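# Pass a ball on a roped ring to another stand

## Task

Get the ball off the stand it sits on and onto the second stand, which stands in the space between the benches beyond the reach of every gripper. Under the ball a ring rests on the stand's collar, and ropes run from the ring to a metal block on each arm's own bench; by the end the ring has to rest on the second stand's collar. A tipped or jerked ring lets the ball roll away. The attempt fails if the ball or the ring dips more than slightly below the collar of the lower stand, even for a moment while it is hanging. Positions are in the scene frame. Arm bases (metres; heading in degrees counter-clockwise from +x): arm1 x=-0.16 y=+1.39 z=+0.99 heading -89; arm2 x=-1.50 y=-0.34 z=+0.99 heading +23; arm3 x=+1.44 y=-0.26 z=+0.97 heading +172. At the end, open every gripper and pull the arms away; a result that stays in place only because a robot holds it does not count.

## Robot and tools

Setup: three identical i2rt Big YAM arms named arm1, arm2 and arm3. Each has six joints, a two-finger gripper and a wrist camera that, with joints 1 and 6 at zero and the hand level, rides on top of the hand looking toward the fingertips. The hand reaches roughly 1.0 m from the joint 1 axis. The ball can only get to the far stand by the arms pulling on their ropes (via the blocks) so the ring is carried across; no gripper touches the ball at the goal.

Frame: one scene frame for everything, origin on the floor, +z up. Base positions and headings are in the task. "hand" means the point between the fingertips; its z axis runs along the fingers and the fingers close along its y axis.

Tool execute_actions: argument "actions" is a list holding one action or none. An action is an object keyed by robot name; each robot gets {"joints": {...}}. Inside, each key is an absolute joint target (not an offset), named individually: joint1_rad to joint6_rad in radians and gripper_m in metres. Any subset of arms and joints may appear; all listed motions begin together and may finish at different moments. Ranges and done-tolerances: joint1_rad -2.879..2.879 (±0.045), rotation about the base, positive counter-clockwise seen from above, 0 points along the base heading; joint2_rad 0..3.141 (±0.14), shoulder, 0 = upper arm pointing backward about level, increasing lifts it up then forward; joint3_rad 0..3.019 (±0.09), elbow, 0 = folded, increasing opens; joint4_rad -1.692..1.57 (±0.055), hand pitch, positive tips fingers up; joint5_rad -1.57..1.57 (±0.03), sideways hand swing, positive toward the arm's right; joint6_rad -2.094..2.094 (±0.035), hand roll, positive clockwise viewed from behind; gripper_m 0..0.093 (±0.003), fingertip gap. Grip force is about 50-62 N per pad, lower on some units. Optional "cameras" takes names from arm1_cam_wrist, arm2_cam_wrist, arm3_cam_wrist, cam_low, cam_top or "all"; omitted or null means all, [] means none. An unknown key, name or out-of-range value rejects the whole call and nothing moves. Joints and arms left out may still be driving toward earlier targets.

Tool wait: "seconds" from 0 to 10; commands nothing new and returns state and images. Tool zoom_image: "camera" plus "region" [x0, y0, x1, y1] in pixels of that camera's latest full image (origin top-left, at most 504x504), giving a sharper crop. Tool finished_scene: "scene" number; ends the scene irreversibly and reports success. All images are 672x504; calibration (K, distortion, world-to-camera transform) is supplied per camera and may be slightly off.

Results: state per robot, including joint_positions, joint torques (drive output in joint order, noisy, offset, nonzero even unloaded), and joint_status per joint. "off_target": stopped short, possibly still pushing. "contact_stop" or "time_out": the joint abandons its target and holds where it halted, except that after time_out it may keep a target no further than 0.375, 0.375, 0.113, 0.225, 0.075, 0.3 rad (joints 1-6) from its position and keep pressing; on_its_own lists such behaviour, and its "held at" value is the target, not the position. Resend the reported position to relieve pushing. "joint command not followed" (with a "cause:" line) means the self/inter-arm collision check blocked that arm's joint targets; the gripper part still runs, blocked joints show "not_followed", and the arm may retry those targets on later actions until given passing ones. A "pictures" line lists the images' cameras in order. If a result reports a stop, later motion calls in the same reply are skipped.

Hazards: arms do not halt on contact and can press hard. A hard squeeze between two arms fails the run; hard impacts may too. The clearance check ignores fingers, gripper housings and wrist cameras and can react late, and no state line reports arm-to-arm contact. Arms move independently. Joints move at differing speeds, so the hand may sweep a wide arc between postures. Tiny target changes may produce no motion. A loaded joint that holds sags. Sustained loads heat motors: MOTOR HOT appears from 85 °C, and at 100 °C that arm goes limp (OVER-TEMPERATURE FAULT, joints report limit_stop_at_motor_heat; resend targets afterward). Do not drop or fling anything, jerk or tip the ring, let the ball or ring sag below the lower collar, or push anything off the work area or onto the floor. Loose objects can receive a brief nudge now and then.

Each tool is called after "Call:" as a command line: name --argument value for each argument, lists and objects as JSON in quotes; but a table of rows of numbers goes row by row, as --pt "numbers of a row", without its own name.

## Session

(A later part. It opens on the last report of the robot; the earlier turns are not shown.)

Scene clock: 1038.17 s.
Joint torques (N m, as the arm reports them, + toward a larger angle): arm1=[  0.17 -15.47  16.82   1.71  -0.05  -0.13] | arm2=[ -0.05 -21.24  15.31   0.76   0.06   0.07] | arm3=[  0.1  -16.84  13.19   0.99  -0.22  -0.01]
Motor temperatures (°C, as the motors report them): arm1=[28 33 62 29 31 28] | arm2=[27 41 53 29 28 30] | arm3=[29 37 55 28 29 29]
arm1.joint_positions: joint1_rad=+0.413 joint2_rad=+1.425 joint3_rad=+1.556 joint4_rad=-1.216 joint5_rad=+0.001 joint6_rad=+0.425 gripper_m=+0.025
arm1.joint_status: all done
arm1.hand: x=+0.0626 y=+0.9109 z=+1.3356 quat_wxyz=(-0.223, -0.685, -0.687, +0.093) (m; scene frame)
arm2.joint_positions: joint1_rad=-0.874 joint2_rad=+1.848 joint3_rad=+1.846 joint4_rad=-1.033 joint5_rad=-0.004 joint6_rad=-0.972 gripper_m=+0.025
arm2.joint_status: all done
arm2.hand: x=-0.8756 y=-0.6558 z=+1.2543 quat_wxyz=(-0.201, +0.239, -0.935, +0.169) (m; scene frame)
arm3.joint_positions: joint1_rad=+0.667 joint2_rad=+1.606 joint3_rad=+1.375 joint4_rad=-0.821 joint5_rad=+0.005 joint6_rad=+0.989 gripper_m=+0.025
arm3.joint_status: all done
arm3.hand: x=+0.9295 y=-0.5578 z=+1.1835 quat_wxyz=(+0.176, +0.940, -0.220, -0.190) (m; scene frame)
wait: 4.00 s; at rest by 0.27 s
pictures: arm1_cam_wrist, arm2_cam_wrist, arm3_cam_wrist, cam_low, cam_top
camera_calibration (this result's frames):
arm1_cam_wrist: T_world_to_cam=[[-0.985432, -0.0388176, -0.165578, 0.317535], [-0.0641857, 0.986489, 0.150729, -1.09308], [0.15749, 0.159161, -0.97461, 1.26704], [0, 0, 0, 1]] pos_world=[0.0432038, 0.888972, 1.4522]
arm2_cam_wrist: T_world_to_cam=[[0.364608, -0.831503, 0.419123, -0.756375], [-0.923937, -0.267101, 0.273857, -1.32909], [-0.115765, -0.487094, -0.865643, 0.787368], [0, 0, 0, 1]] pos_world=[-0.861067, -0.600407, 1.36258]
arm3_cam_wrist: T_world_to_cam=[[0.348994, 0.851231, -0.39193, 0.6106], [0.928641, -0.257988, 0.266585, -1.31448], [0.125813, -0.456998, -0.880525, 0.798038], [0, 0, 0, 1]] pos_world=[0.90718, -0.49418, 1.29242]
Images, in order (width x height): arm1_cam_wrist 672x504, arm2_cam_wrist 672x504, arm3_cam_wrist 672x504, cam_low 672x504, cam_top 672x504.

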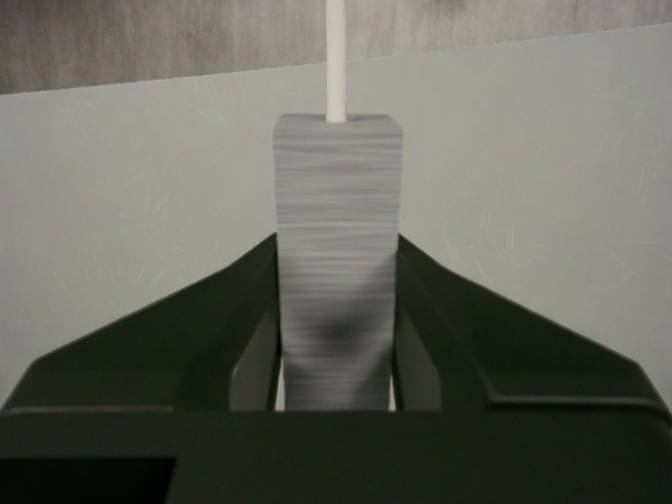

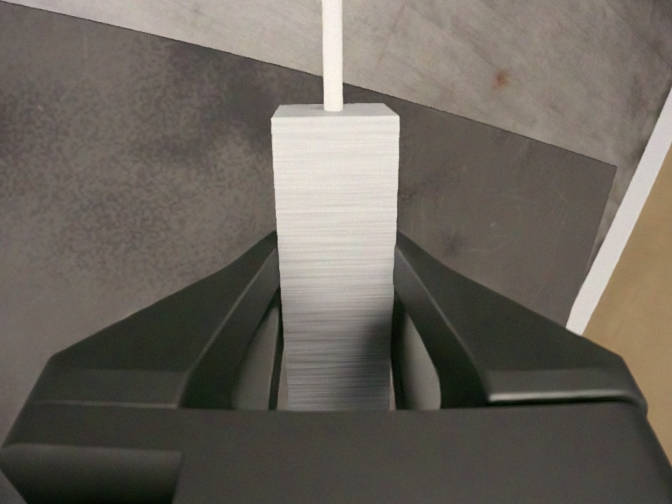

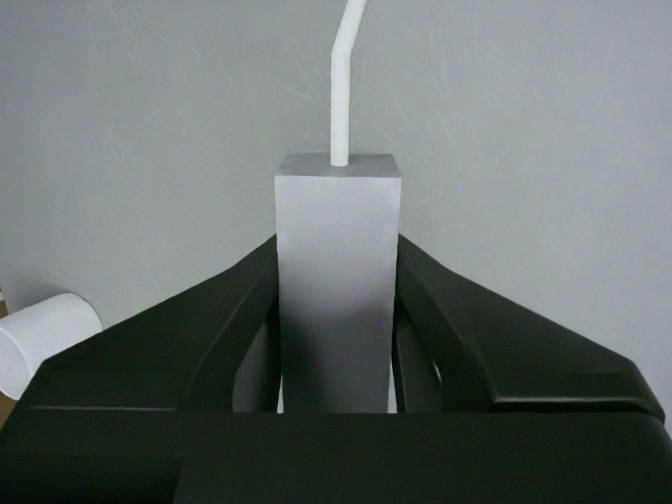

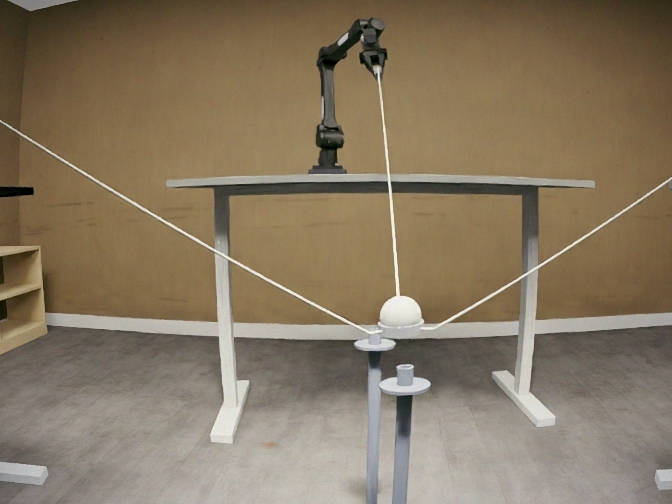

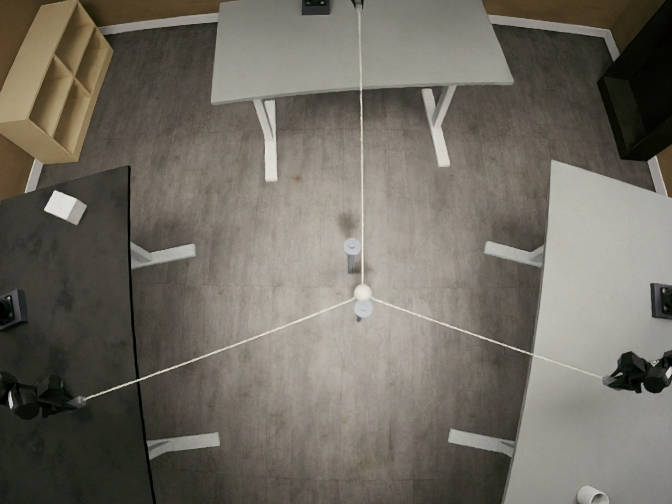

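Call:
execute_actions --actions '[{"arm1":{"joints":{"joint1_rad":0.385,"joint2_rad":1.54,"joint3_rad":1.756,"joint4_rad":-1.19,"joint6_rad":0.383}},"arm2":{"joints":{"joint1_rad":-0.937,"joint2_rad":1.933,"joint3_rad":2.041,"joint4_rad":-1.041,"joint6_rad":-1.04}},"arm3":{"joints":{"joint1_rad":0.758,"joint2_rad":1.662,"joint3_rad":1.507,"joint4_rad":-0.831,"joint6_rad":1.087}}}]' --cameras '["cam_low","cam_top"]'

Call:
zoom_image --camera "cam_low" --region '[345, 285, 465, 405]'

Scene clock: 1144.80 s.
Joint torques (N m, as the arm reports them, + toward a larger angle): arm1=[  0.16 -17.83  16.7    1.71  -0.05  -0.12] | arm2=[ -0.78 -22.52  15.31   0.93   0.05   0.06] | arm3=[  0.44 -18.57  13.04   1.2   -0.22  -0.03]
Motor temperatures (°C, as the motors report them): arm1=[28 34 64 29 31 28] | arm2=[27 43 55 29 28 30] | arm3=[29 37 58 28 29 29]
arm1.joint_positions: joint1_rad=+0.384 joint2_rad=+1.568 joint3_rad=+1.688 joint4_rad=-1.204 joint5_rad=+0.001 joint6_rad=+0.397 gripper_m=+0.025
arm1.joint_status: all done
arm1.hand: x=+0.0700 y=+0.8535 z=+1.3260 quat_wxyz=(-0.221, -0.686, -0.686, +0.100) (m; scene frame)
arm2.joint_positions: joint1_rad=-0.927 joint2_rad=+1.937 joint3_rad=+1.971 joint4_rad=-1.038 joint5_rad=-0.004 joint6_rad=-1.033 gripper_m=+0.025
arm2.joint_status: all done
arm2.hand: x=-0.8617 y=-0.7069 z=+1.2552 quat_wxyz=(-0.202, +0.241, -0.930, +0.191) (m; scene frame)
arm3.joint_positions: joint1_rad=+0.752 joint2_rad=+1.677 joint3_rad=+1.439 joint4_rad=-0.822 joint5_rad=+0.006 joint6_rad=+1.081 gripper_m=+0.025
arm3.joint_status: all done
arm3.hand: x=+0.9373 y=-0.6144 z=+1.1728 quat_wxyz=(+0.188, +0.941, -0.224, -0.171) (m; scene frame)
pictures: cam_low, cam_top
Images, in order (width x height): cam_low 672x504, cam_top 672x504.

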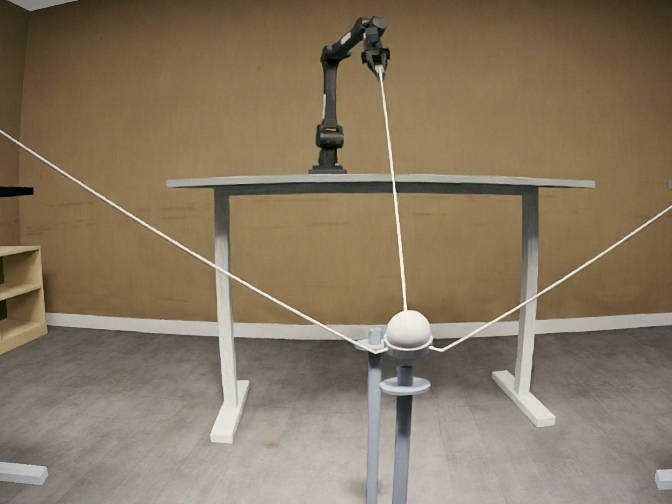

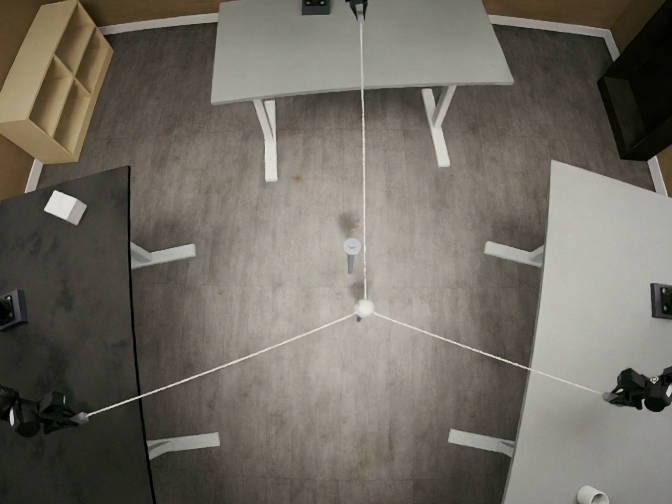

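Region (345, 285, 465, 405) of cam_low's 672x504 image, scaled by 4.200, with more detail than that image has.

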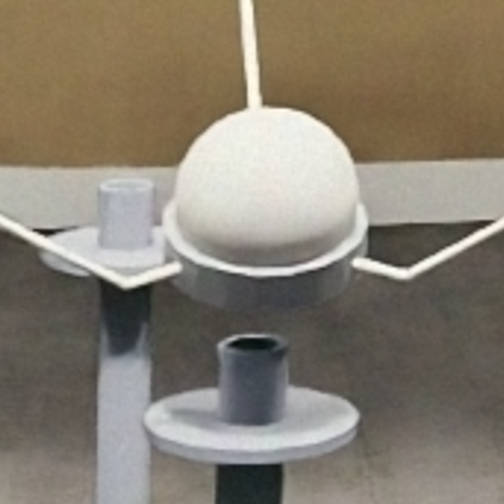

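Call:
execute_actions --actions '[]' --cameras '["cam_low","cam_top"]'

Call:
zoom_image --camera "cam_low" --region '[355, 295, 455, 400]'

Call:
zoom_image --camera "cam_top" --region '[340, 282, 390, 332]'

Scene clock: 1166.93 s.
Joint torques (N m, as the arm reports them, + toward a larger angle): arm1=[  0.17 -17.82  16.69   1.74  -0.05  -0.13] | arm2=[ -0.25 -22.47  15.35   0.92   0.04   0.07] | arm3=[  0.26 -19.36  13.     1.1   -0.28   0.01]
Motor temperatures (°C, as the motors report them): arm1=[28 35 64 29 31 28] | arm2=[27 44 55 29 28 30] | arm3=[29 37 58 28 29 29]
arm1.joint_positions: joint1_rad=+0.384 joint2_rad=+1.568 joint3_rad=+1.688 joint4_rad=-1.204 joint5_rad=+0.001 joint6_rad=+0.397 gripper_m=+0.025
arm1.joint_status: all done
arm1.hand: x=+0.0700 y=+0.8535 z=+1.3260 quat_wxyz=(-0.221, -0.686, -0.686, +0.100) (m; scene frame)
arm2.joint_positions: joint1_rad=-0.927 joint2_rad=+1.937 joint3_rad=+1.971 joint4_rad=-1.038 joint5_rad=-0.004 joint6_rad=-1.033 gripper_m=+0.025
arm2.joint_status: all done
arm2.hand: x=-0.8617 y=-0.7069 z=+1.2552 quat_wxyz=(-0.202, +0.241, -0.930, +0.191) (m; scene frame)
arm3.joint_positions: joint1_rad=+0.752 joint2_rad=+1.677 joint3_rad=+1.439 joint4_rad=-0.822 joint5_rad=+0.006 joint6_rad=+1.081 gripper_m=+0.025
arm3.joint_status: all done
arm3.hand: x=+0.9373 y=-0.6144 z=+1.1728 quat_wxyz=(+0.188, +0.941, -0.224, -0.171) (m; scene frame)
pictures: cam_low, cam_top
Images, in order (width x height): cam_low 672x504, cam_top 672x504.

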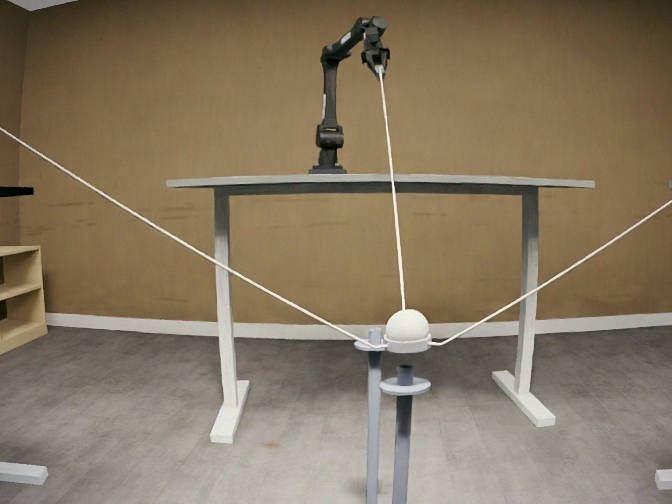

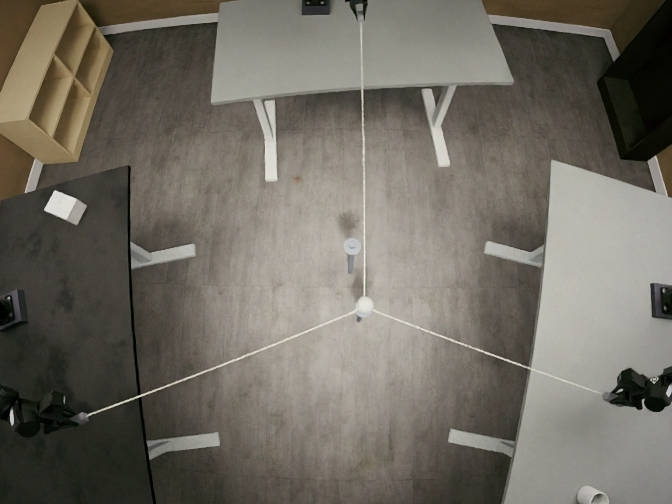

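Region (355, 295, 455, 400) of cam_low's 672x504 image, scaled by 4.800, with more detail than that image has; it fills the left 480 columns of this view, and the rest is white.

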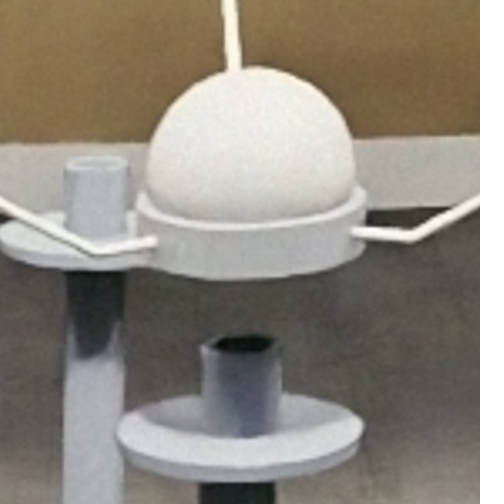

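Region (340, 282, 390, 332) of cam_top's 672x504 image, scaled by 10.080, with more detail than that image has.

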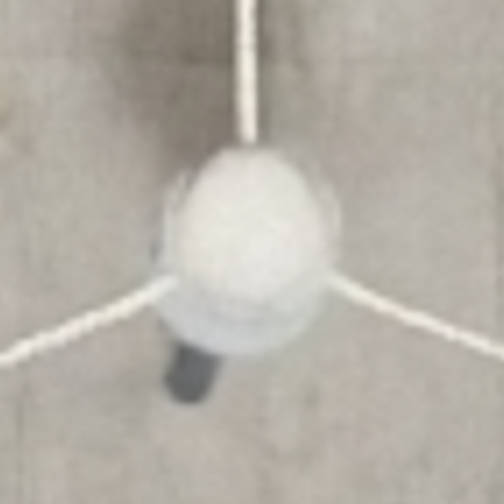

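Call:
execute_actions --actions '[{"arm1":{"joints":{"joint2_rad":1.582}},"arm2":{"joints":{"joint2_rad":1.958}},"arm3":{"joints":{"joint2_rad":1.711}}}]' --cameras '["cam_low","cam_top"]'

Call:
zoom_image --camera "cam_low" --region '[355, 300, 455, 405]'

Call:
zoom_image --camera "cam_top" --region '[340, 282, 390, 332]'

Scene clock: 1199.97 s.
Joint torques (N m, as the arm reports them, + toward a larger angle): arm1=[  0.07 -17.43  16.67   1.67  -0.05  -0.12] | arm2=[ -0.24 -22.2   15.43   0.78   0.04   0.08] | arm3=[  0.53 -19.5   12.54   1.    -0.24   0.01]
Motor temperatures (°C, as the motors report them): arm1=[28 35 65 29 31 28] | arm2=[27 44 56 29 28 30] | arm3=[29 37 58 28 29 29]
arm1.joint_positions: joint1_rad=+0.384 joint2_rad=+1.597 joint3_rad=+1.688 joint4_rad=-1.204 joint5_rad=+0.001 joint6_rad=+0.397 gripper_m=+0.025
arm1.joint_status: all done
arm1.hand: x=+0.0720 y=+0.8480 z=+1.3097 quat_wxyz=(-0.208, -0.688, -0.689, +0.094) (m; scene frame)
arm2.joint_positions: joint1_rad=-0.927 joint2_rad=+1.957 joint3_rad=+1.973 joint4_rad=-1.038 joint5_rad=-0.004 joint6_rad=-1.033 gripper_m=+0.025
arm2.joint_status: all done
arm2.hand: x=-0.8592 y=-0.7082 z=+1.2415 quat_wxyz=(-0.195, +0.242, -0.932, +0.184) (m; scene frame)
arm3.joint_positions: joint1_rad=+0.752 joint2_rad=+1.728 joint3_rad=+1.439 joint4_rad=-0.822 joint5_rad=+0.006 joint6_rad=+1.081 gripper_m=+0.025
arm3.joint_status: all done
arm3.hand: x=+0.9350 y=-0.6160 z=+1.1429 quat_wxyz=(+0.170, +0.947, -0.225, -0.156) (m; scene frame)
pictures: cam_low, cam_top
Images, in order (width x height): cam_low 672x504, cam_top 672x504.

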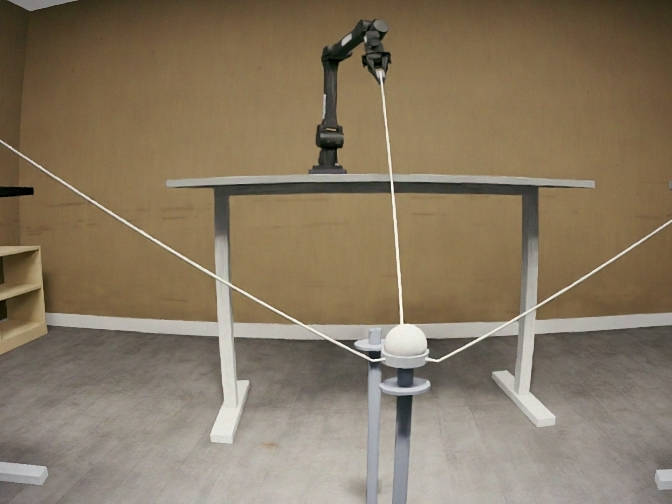

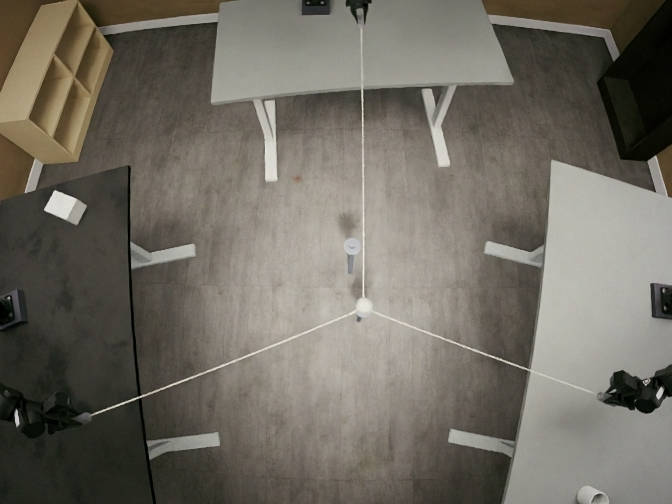

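Region (355, 300, 455, 405) of cam_low's 672x504 image, scaled by 4.800, with more detail than that image has; it fills the left 480 columns of this view, and the rest is white.

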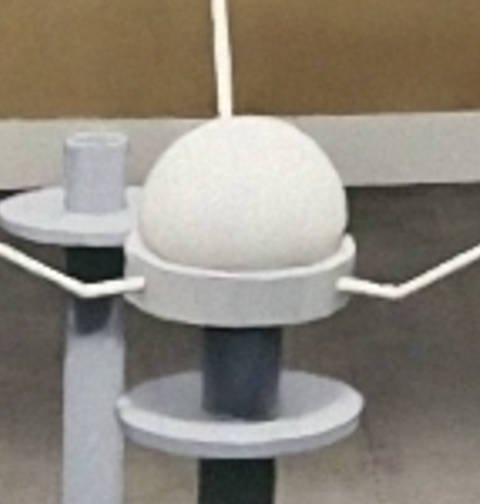

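Region (340, 282, 390, 332) of cam_top's 672x504 image, scaled by 10.080, with more detail than that image has.

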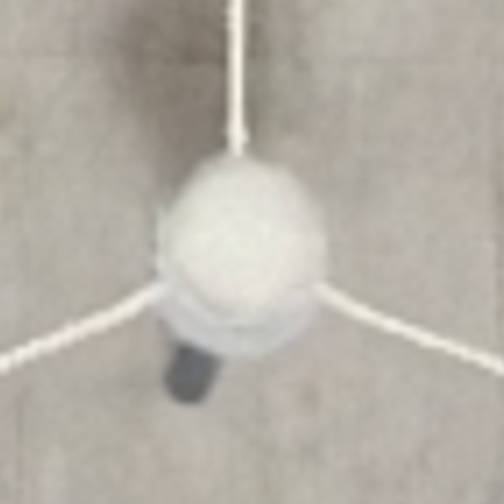

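Call:
execute_actions --actions '[{"arm1":{"joints":{"joint2_rad":1.637}},"arm2":{"joints":{"joint1_rad":-0.875}},"arm3":{"joints":{"joint1_rad":0.7}}}]' --cameras '["cam_low","cam_top"]'

Call:
zoom_image --camera "cam_low" --region '[355, 300, 455, 405]'

Call:
zoom_image --camera "cam_top" --region '[340, 282, 390, 332]'

Scene clock: 1258.77 s.
Joint torques (N m, as the arm reports them, + toward a larger angle): arm1=[  0.15 -17.63  16.56   1.62  -0.05  -0.11] | arm2=[ -0.35 -22.29  15.17   0.91  -0.03   0.08] | arm3=[  1.19 -20.1   12.71   1.03  -0.12  -0.02]
Motor temperatures (°C, as the motors report them): arm1=[28 36 66 29 31 28] | arm2=[27 45 57 29 28 30] | arm3=[29 37 59 28 29 29]
arm1.joint_positions: joint1_rad=+0.384 joint2_rad=+1.651 joint3_rad=+1.689 joint4_rad=-1.204 joint5_rad=+0.001 joint6_rad=+0.396 gripper_m=+0.025
arm1.joint_status: all done
arm1.hand: x=+0.0753 y=+0.8389 z=+1.2789 quat_wxyz=(-0.184, -0.692, -0.693, +0.084) (m; scene frame)
arm2.joint_positions: joint1_rad=-0.866 joint2_rad=+1.957 joint3_rad=+1.974 joint4_rad=-1.038 joint5_rad=-0.003 joint6_rad=-1.033 gripper_m=+0.025
arm2.joint_status: all done
arm2.hand: x=-0.8376 y=-0.6684 z=+1.2424 quat_wxyz=(-0.201, +0.270, -0.924, +0.179) (m; scene frame)
arm3.joint_positions: joint1_rad=+0.692 joint2_rad=+1.728 joint3_rad=+1.439 joint4_rad=-0.822 joint5_rad=+0.003 joint6_rad=+1.081 gripper_m=+0.025
arm3.joint_status: all done
arm3.hand: x=+0.9147 y=-0.5853 z=+1.1430 quat_wxyz=(+0.167, +0.940, -0.253, -0.159) (m; scene frame)
pictures: cam_low, cam_top
Images, in order (width x height): cam_low 672x504, cam_top 672x504.

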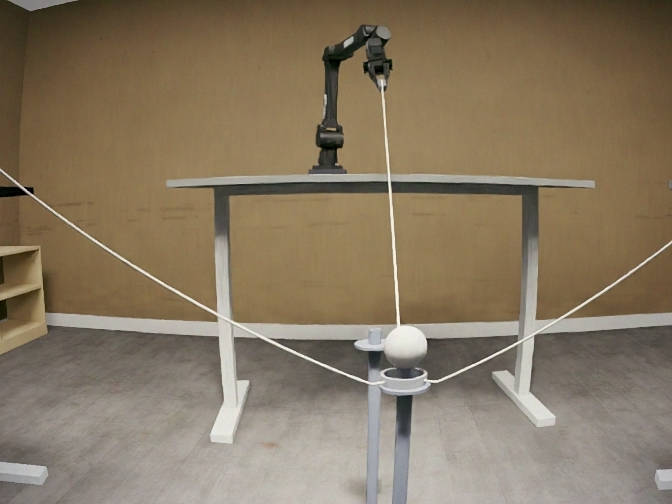

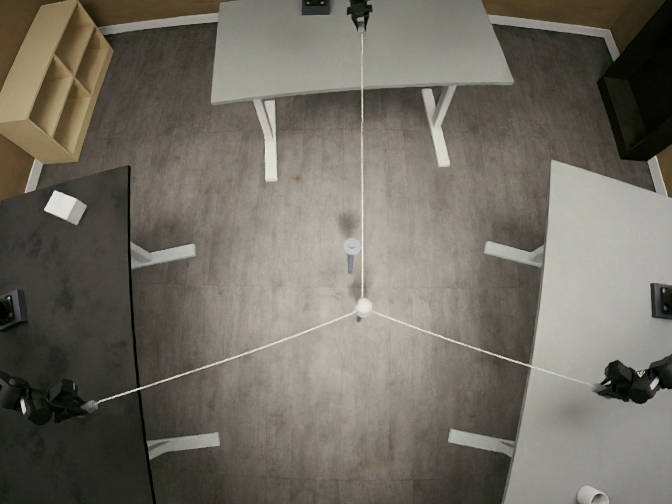

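Region (355, 300, 455, 405) of cam_low's 672x504 image, scaled by 4.800, with more detail than that image has; it fills the left 480 columns of this view, and the rest is white.

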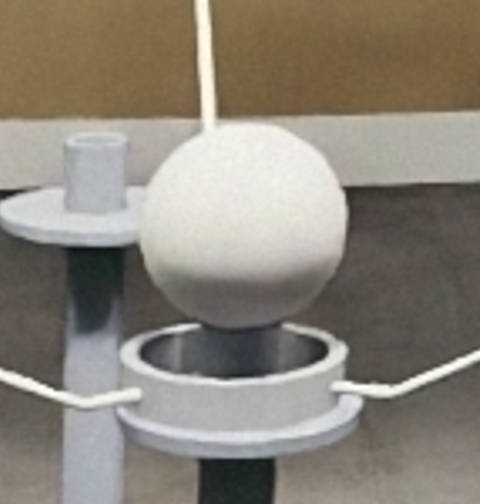

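Region (340, 282, 390, 332) of cam_top's 672x504 image, scaled by 10.080, with more detail than that image has.

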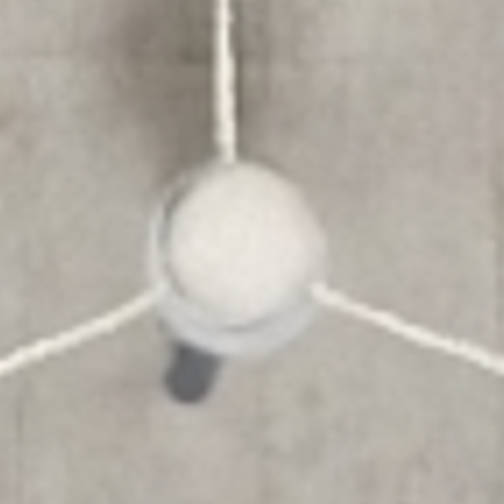

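Call:
execute_actions --actions '[{"arm1":{"joints":{"joint2_rad":1.893,"joint3_rad":1.324,"joint4_rad":-0.647,"joint6_rad":0.186}},"arm2":{"joints":{"joint2_rad":2.15,"joint3_rad":1.722,"joint4_rad":-0.797,"joint6_rad":-0.342}},"arm3":{"joints":{"joint1_rad":0.55,"joint2_rad":1.979,"joint3_rad":1.484,"joint4_rad":-0.712,"joint6_rad":0.345}}}]'

Scene clock: 1337.73 s.
Joint torques (N m, as the arm reports them, + toward a larger angle): arm1=[  0.03 -19.94   9.39   1.63  -0.1   -0.11] | arm2=[  0.26 -23.37   9.8    1.02  -0.07   0.21] | arm3=[  1.4  -25.6    9.27   1.79  -0.18  -0.08]
Motor temperatures (°C, as the motors report them): arm1=[28 36 66 29 31 28] | arm2=[27 46 57 29 28 30] | arm3=[29 38 60 28 29 29]
arm1.joint_positions: joint1_rad=+0.385 joint2_rad=+1.913 joint3_rad=+1.314 joint4_rad=-0.666 joint5_rad=+0.001 joint6_rad=+0.199 gripper_m=+0.024
arm1.joint_status: all done
arm1.hand: x=+0.0731 y=+0.8329 z=+1.0030 quat_wxyz=(-0.132, -0.626, -0.764, +0.080) (m; scene frame)
arm2.joint_positions: joint1_rad=-0.869 joint2_rad=+2.154 joint3_rad=+1.709 joint4_rad=-0.807 joint5_rad=+0.000 joint6_rad=-0.354 gripper_m=+0.025
arm2.joint_status: all done
arm2.hand: x=-0.8645 y=-0.6558 z=+1.0014 quat_wxyz=(-0.146, -0.056, -0.986, +0.059) (m; scene frame)
arm3.joint_positions: joint1_rad=+0.544 joint2_rad=+2.018 joint3_rad=+1.447 joint4_rad=-0.728 joint5_rad=+0.002 joint6_rad=+0.354 gripper_m=+0.024
arm3.joint_status: all done
arm3.hand: x=+0.8612 y=-0.5078 z=+0.9775 quat_wxyz=(+0.050, +0.990, +0.026, -0.129) (m; scene frame)
pictures: arm1_cam_wrist, arm2_cam_wrist, arm3_cam_wrist, cam_low, cam_top
camera_calibration (this result's frames):
arm1_cam_wrist: T_world_to_cam=[[-0.979297, -0.200174, -0.0301302, 0.267868], [-0.199944, 0.933244, 0.298459, -1.05919], [-0.031625, 0.298304, -0.953947, 0.830926], [0, 0, 0, 1]] pos_world=[0.0768226, 0.794233, 1.11685]
arm2_cam_wrist: T_world_to_cam=[[-0.140997, -0.984181, 0.107269, -0.87936], [-0.927482, 0.169211, 0.333385, -1.02618], [-0.346262, -0.0524839, -0.936668, 0.726579], [0, 0, 0, 1]] pos_world=[-0.824166, -0.653675, 1.11701]
arm3_cam_wrist: T_world_to_cam=[[-0.0687661, 0.995372, -0.0671209, 0.62666], [0.936946, 0.0875444, 0.338331, -1.08504], [0.342641, -0.039623, -0.93863, 0.730049], [0, 0, 0, 1]] pos_world=[0.809574, -0.499844, 1.09441]
Images, in order (width x height): arm1_cam_wrist 672x504, arm2_cam_wrist 672x504, arm3_cam_wrist 672x504, cam_low 672x504, cam_top 672x504.

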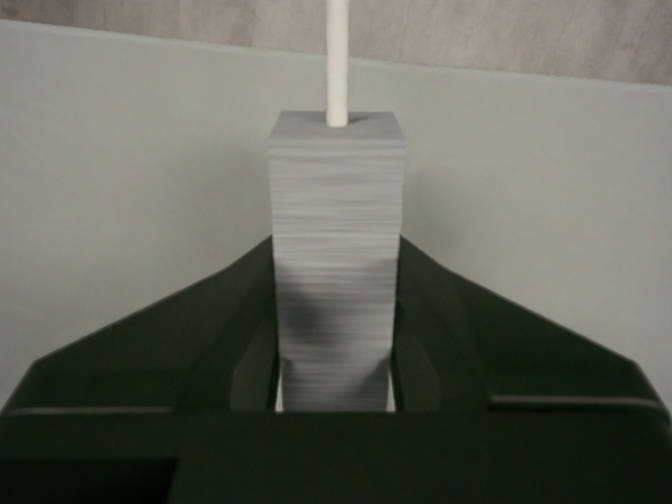

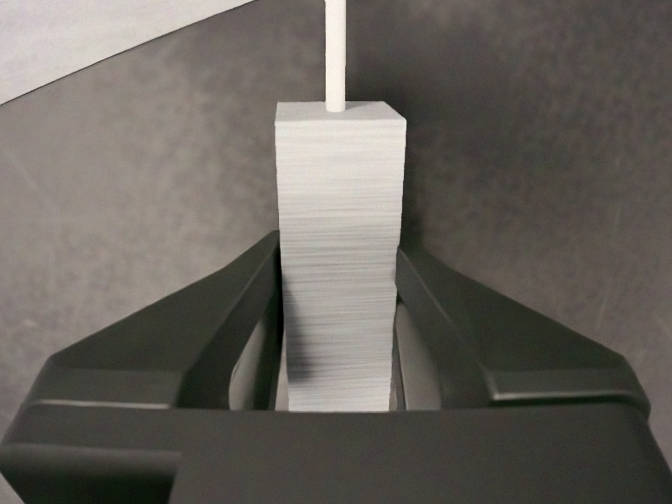

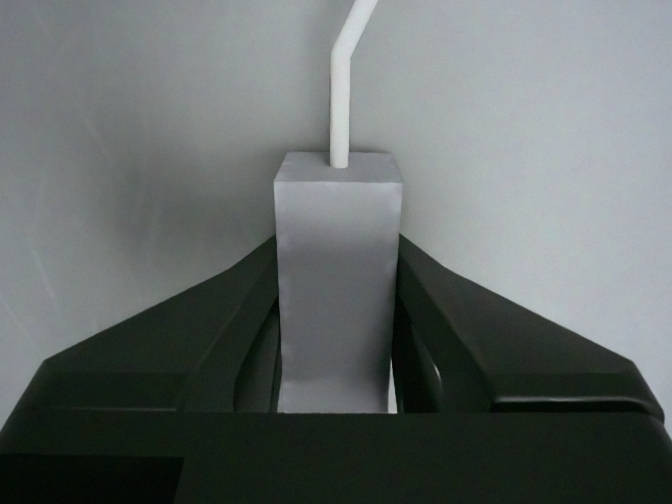

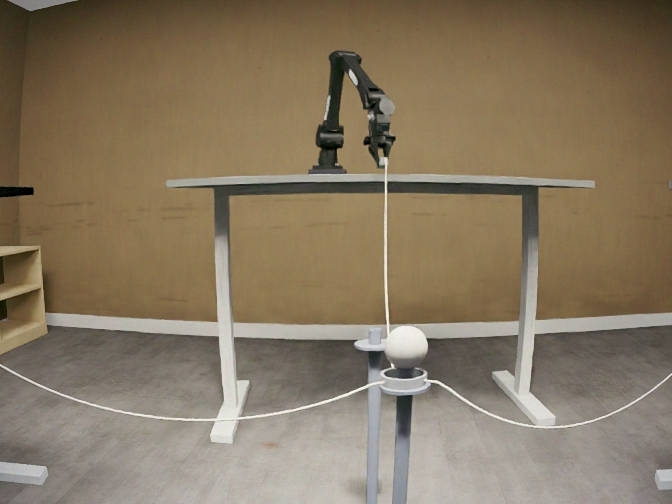

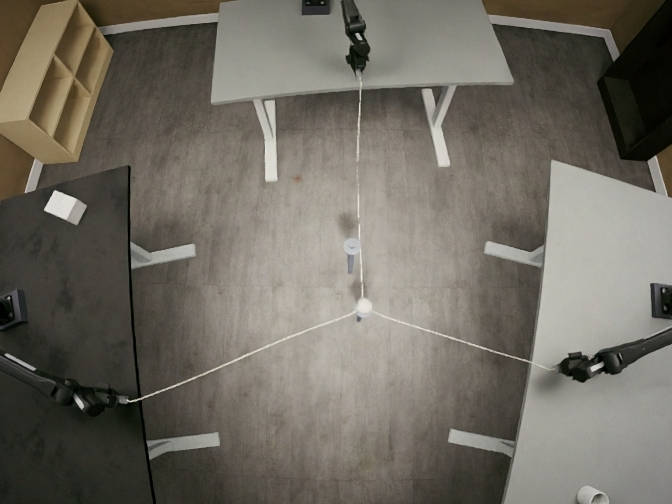

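Call:
execute_actions --actions '[{"arm1":{"joints":{"joint2_rad":1.924,"joint3_rad":1.298}},"arm2":{"joints":{"joint2_rad":2.189}},"arm3":{"joints":{"joint2_rad":2.02}}}]' --cameras '["cam_low"]'

Scene clock: 1352.33 s.
Joint torques (N m, as the arm reports them, + toward a larger angle): arm1=[  0.06 -17.99   9.38   1.5   -0.09  -0.11] | arm2=[  0.14 -22.06   9.75   0.96  -0.08   0.23] | arm3=[  0.88 -20.79   9.42   1.6   -0.16  -0.11]
Motor temperatures (°C, as the motors report them): arm1=[28 37 61 29 31 28] | arm2=[27 46 53 29 28 30] | arm3=[29 38 57 28 29 29]
arm1.joint_positions: joint1_rad=+0.385 joint2_rad=+1.924 joint3_rad=+1.286 joint4_rad=-0.664 joint5_rad=+0.001 joint6_rad=+0.199 gripper_m=+0.024
arm1.joint_status: all done
arm1.hand: x=+0.0675 y=+0.8457 z=+0.9859 quat_wxyz=(-0.115, -0.628, -0.766, +0.071) (m; scene frame)
arm2.joint_positions: joint1_rad=-0.869 joint2_rad=+2.175 joint3_rad=+1.709 joint4_rad=-0.807 joint5_rad=+0.000 joint6_rad=-0.353 gripper_m=+0.025
arm2.joint_status: all done
arm2.hand: x=-0.8669 y=-0.6545 z=+0.9873 quat_wxyz=(-0.136, -0.057, -0.988, +0.054) (m; scene frame)
arm3.joint_positions: joint1_rad=+0.544 joint2_rad=+2.018 joint3_rad=+1.447 joint4_rad=-0.728 joint5_rad=+0.002 joint6_rad=+0.353 gripper_m=+0.024
arm3.joint_status: all done
arm3.hand: x=+0.8612 y=-0.5078 z=+0.9775 quat_wxyz=(+0.050, +0.990, +0.026, -0.129) (m; scene frame)
pictures: cam_low
Images, in order (width x height): cam_low 672x504.

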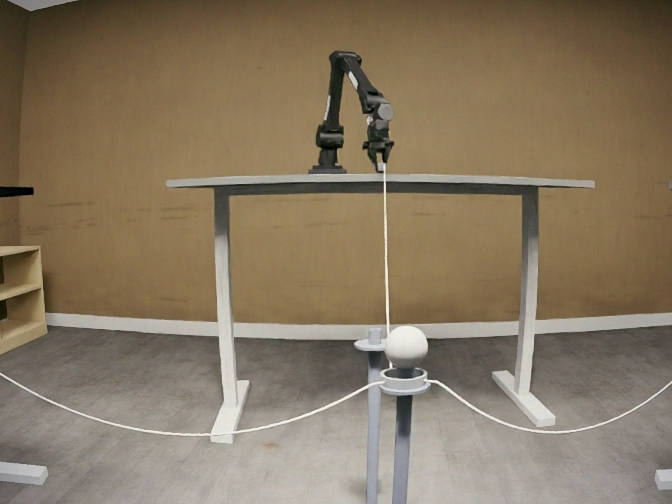

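Call:
zoom_image --camera "cam_low" --region '[355, 135, 415, 195]'

Region (355, 135, 415, 195) of cam_low's 672x504 image, scaled by 8.400, with more detail than that image has.

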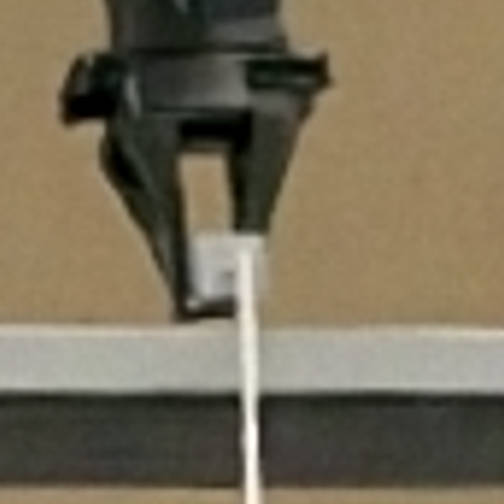

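Call:
execute_actions --actions '[{"arm1":{"joints":{"joint2_rad":1.952}},"arm2":{"joints":{"joint2_rad":2.212}},"arm3":{"joints":{"joint2_rad":2.05}}}]' --cameras '["cam_low"]'

Call:
zoom_image --camera "cam_low" --region '[355, 135, 415, 195]'

Scene clock: 1369.27 s.
Joint torques (N m, as the arm reports them, + toward a larger angle): arm1=[  0.05 -16.97   9.18   1.5   -0.1   -0.1 ] | arm2=[  0.19 -21.56   9.76   0.93  -0.09   0.22] | arm3=[  0.57 -19.68   9.34   1.61  -0.18  -0.15]
Motor temperatures (°C, as the motors report them): arm1=[28 37 59 29 31 28] | arm2=[27 46 51 29 28 30] | arm3=[29 38 56 28 29 29]
arm1.joint_positions: joint1_rad=+0.385 joint2_rad=+1.938 joint3_rad=+1.286 joint4_rad=-0.664 joint5_rad=+0.001 joint6_rad=+0.199 gripper_m=+0.024
arm1.joint_status: all done
arm1.hand: x=+0.0667 y=+0.8474 z=+0.9781 quat_wxyz=(-0.109, -0.629, -0.767, +0.068) (m; scene frame)
arm2.joint_positions: joint1_rad=-0.869 joint2_rad=+2.187 joint3_rad=+1.709 joint4_rad=-0.807 joint5_rad=+0.000 joint6_rad=-0.353 gripper_m=+0.025
arm2.joint_status: all done
arm2.hand: x=-0.8683 y=-0.6537 z=+0.9790 quat_wxyz=(-0.131, -0.057, -0.988, +0.052) (m; scene frame)
arm3.joint_positions: joint1_rad=+0.544 joint2_rad=+2.028 joint3_rad=+1.448 joint4_rad=-0.728 joint5_rad=+0.002 joint6_rad=+0.353 gripper_m=+0.024
arm3.joint_status: all done
arm3.hand: x=+0.8622 y=-0.5074 z=+0.9720 quat_wxyz=(+0.048, +0.991, +0.027, -0.125) (m; scene frame)
pictures: cam_low
Images, in order (width x height): cam_low 672x504.

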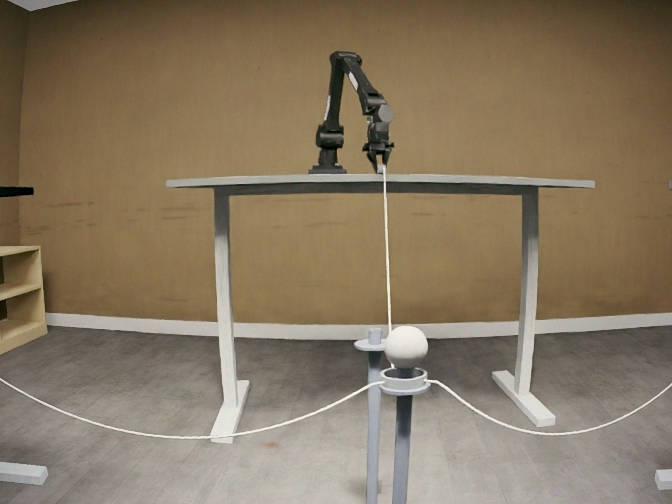

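Region (355, 135, 415, 195) of cam_low's 672x504 image, scaled by 8.400, with more detail than that image has.

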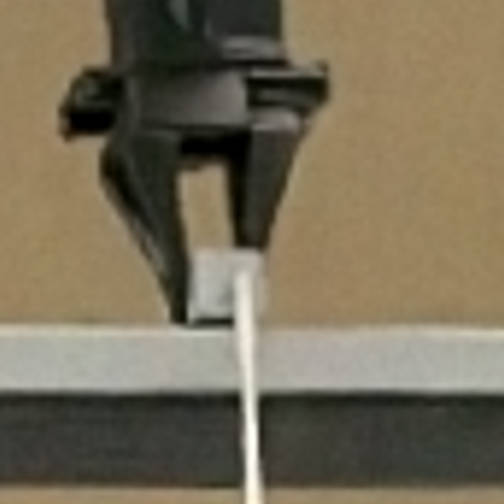

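Call:
execute_actions --actions '[{"arm1":{"joints":{"gripper_m":0.08,"joint2_rad":1.6}},"arm2":{"joints":{"gripper_m":0.08,"joint2_rad":1.87}},"arm3":{"joints":{"gripper_m":0.08,"joint2_rad":1.69}}}]'

Scene clock: 1378.80 s.
Joint torques (N m, as the arm reports them, + toward a larger angle): arm1=[  0.17 -15.2   12.33   1.87  -0.1   -0.11] | arm2=[ -0.09 -20.66  10.69   1.21  -0.08   0.21] | arm3=[  0.81 -17.78  10.02   2.2   -0.08  -0.12]
Motor temperatures (°C, as the motors report them): arm1=[28 37 59 29 31 28] | arm2=[27 46 51 29 28 30] | arm3=[29 38 55 28 29 29]
arm1.joint_positions: joint1_rad=+0.385 joint2_rad=+1.596 joint3_rad=+1.275 joint4_rad=-0.660 joint5_rad=+0.001 joint6_rad=+0.199 gripper_m=+0.080
arm1.joint_status: all done
arm1.hand: x=+0.0739 y=+0.8380 z=+1.1708 quat_wxyz=(-0.254, -0.605, -0.741, +0.144) (m; scene frame)
arm2.joint_positions: joint1_rad=-0.869 joint2_rad=+1.866 joint3_rad=+1.715 joint4_rad=-0.801 joint5_rad=+0.000 joint6_rad=-0.352 gripper_m=+0.080
arm2.joint_status: all done
arm2.hand: x=-0.8573 y=-0.6614 z=+1.2053 quat_wxyz=(-0.279, -0.056, -0.952, +0.116) (m; scene frame)
arm3.joint_positions: joint1_rad=+0.544 joint2_rad=+1.687 joint3_rad=+1.459 joint4_rad=-0.728 joint5_rad=+0.000 joint6_rad=+0.353 gripper_m=+0.080
arm3.joint_status: all done
arm3.hand: x=+0.8510 y=-0.5130 z=+1.1899 quat_wxyz=(+0.112, +0.952, +0.026, -0.284) (m; scene frame)
pictures: arm1_cam_wrist, arm2_cam_wrist, arm3_cam_wrist, cam_low, cam_top
camera_calibration (this result's frames):
arm1_cam_wrist: T_world_to_cam=[[-0.972072, -0.220044, -0.0815939, 0.351085], [-0.222604, 0.974623, 0.0236194, -0.825039], [0.074326, 0.0411229, -0.996386, 1.24686], [0, 0, 0, 1]] pos_world=[0.0649494, 0.830081, 1.29048]
arm2_cam_wrist: T_world_to_cam=[[-0.18557, -0.963151, 0.194687, -1.03537], [-0.978661, 0.198948, 0.051399, -0.770857], [-0.0882376, -0.180994, -0.979518, 1.10763], [0, 0, 0, 1]] pos_world=[-0.848807, -0.643381, 1.32613]
arm3_cam_wrist: T_world_to_cam=[[-0.109451, 0.978362, -0.175582, 0.800322], [0.993278, 0.114349, 0.0179952, -0.799861], [0.0376834, -0.172432, -0.9843, 1.17852], [0, 0, 0, 1]] pos_world=[0.83767, -0.488327, 1.31493]
Images, in order (width x height): arm1_cam_wrist 672x504, arm2_cam_wrist 672x504, arm3_cam_wrist 672x504, cam_low 672x504, cam_top 672x504.

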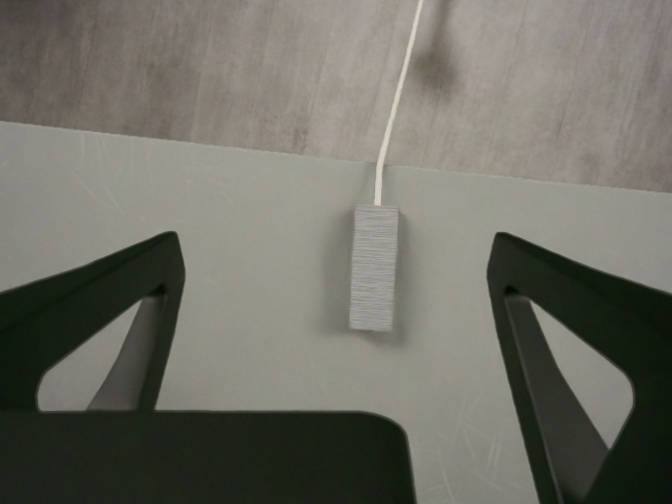

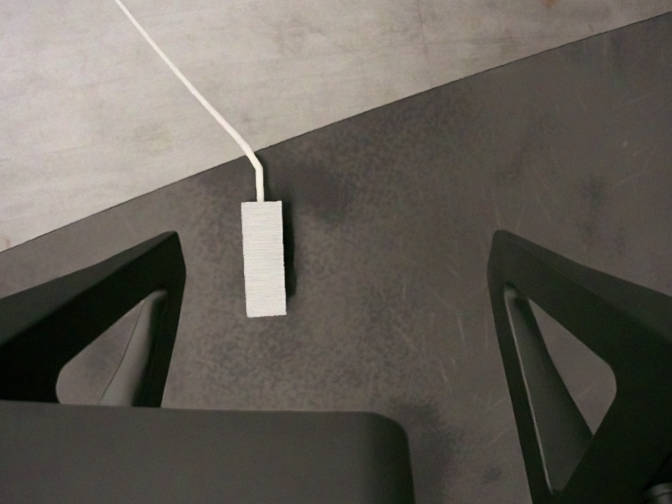

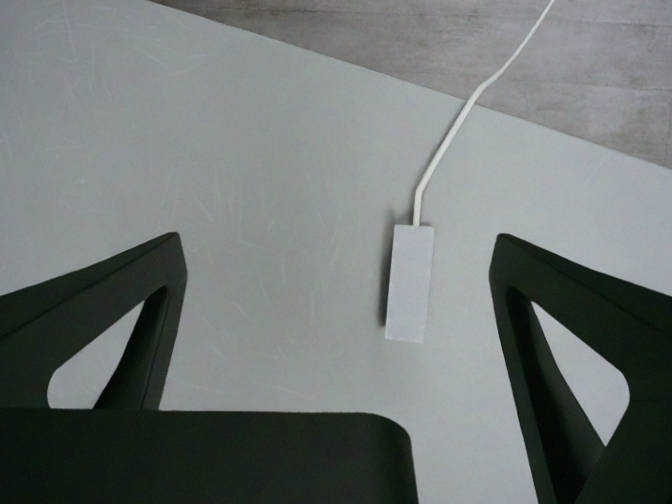

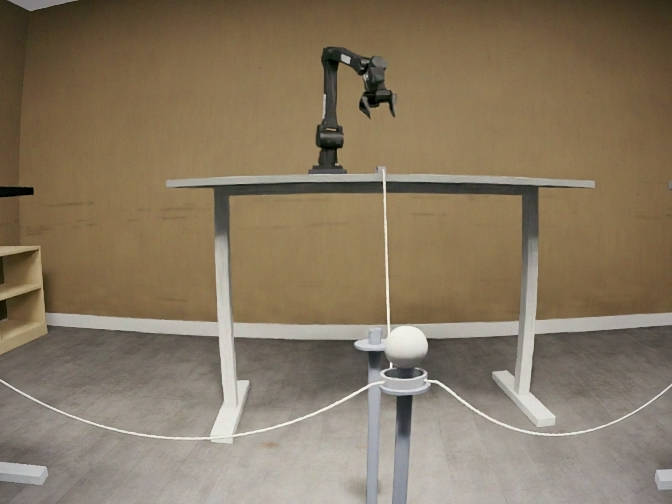

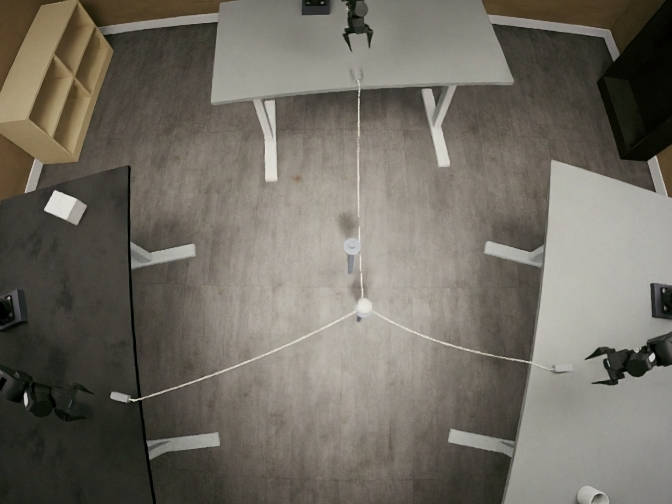

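Call:
zoom_image --camera "cam_low" --region '[345, 305, 465, 415]'

Region (345, 305, 465, 415) of cam_low's 672x504 image, scaled by 4.200, with more detail than that image has; it fills the top 462 rows of this view, and the rest is white.

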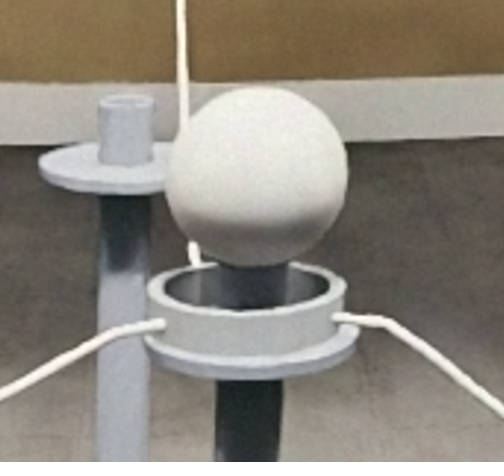

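Call:
finished_scene --scene 1

The scene is finished: the task was done.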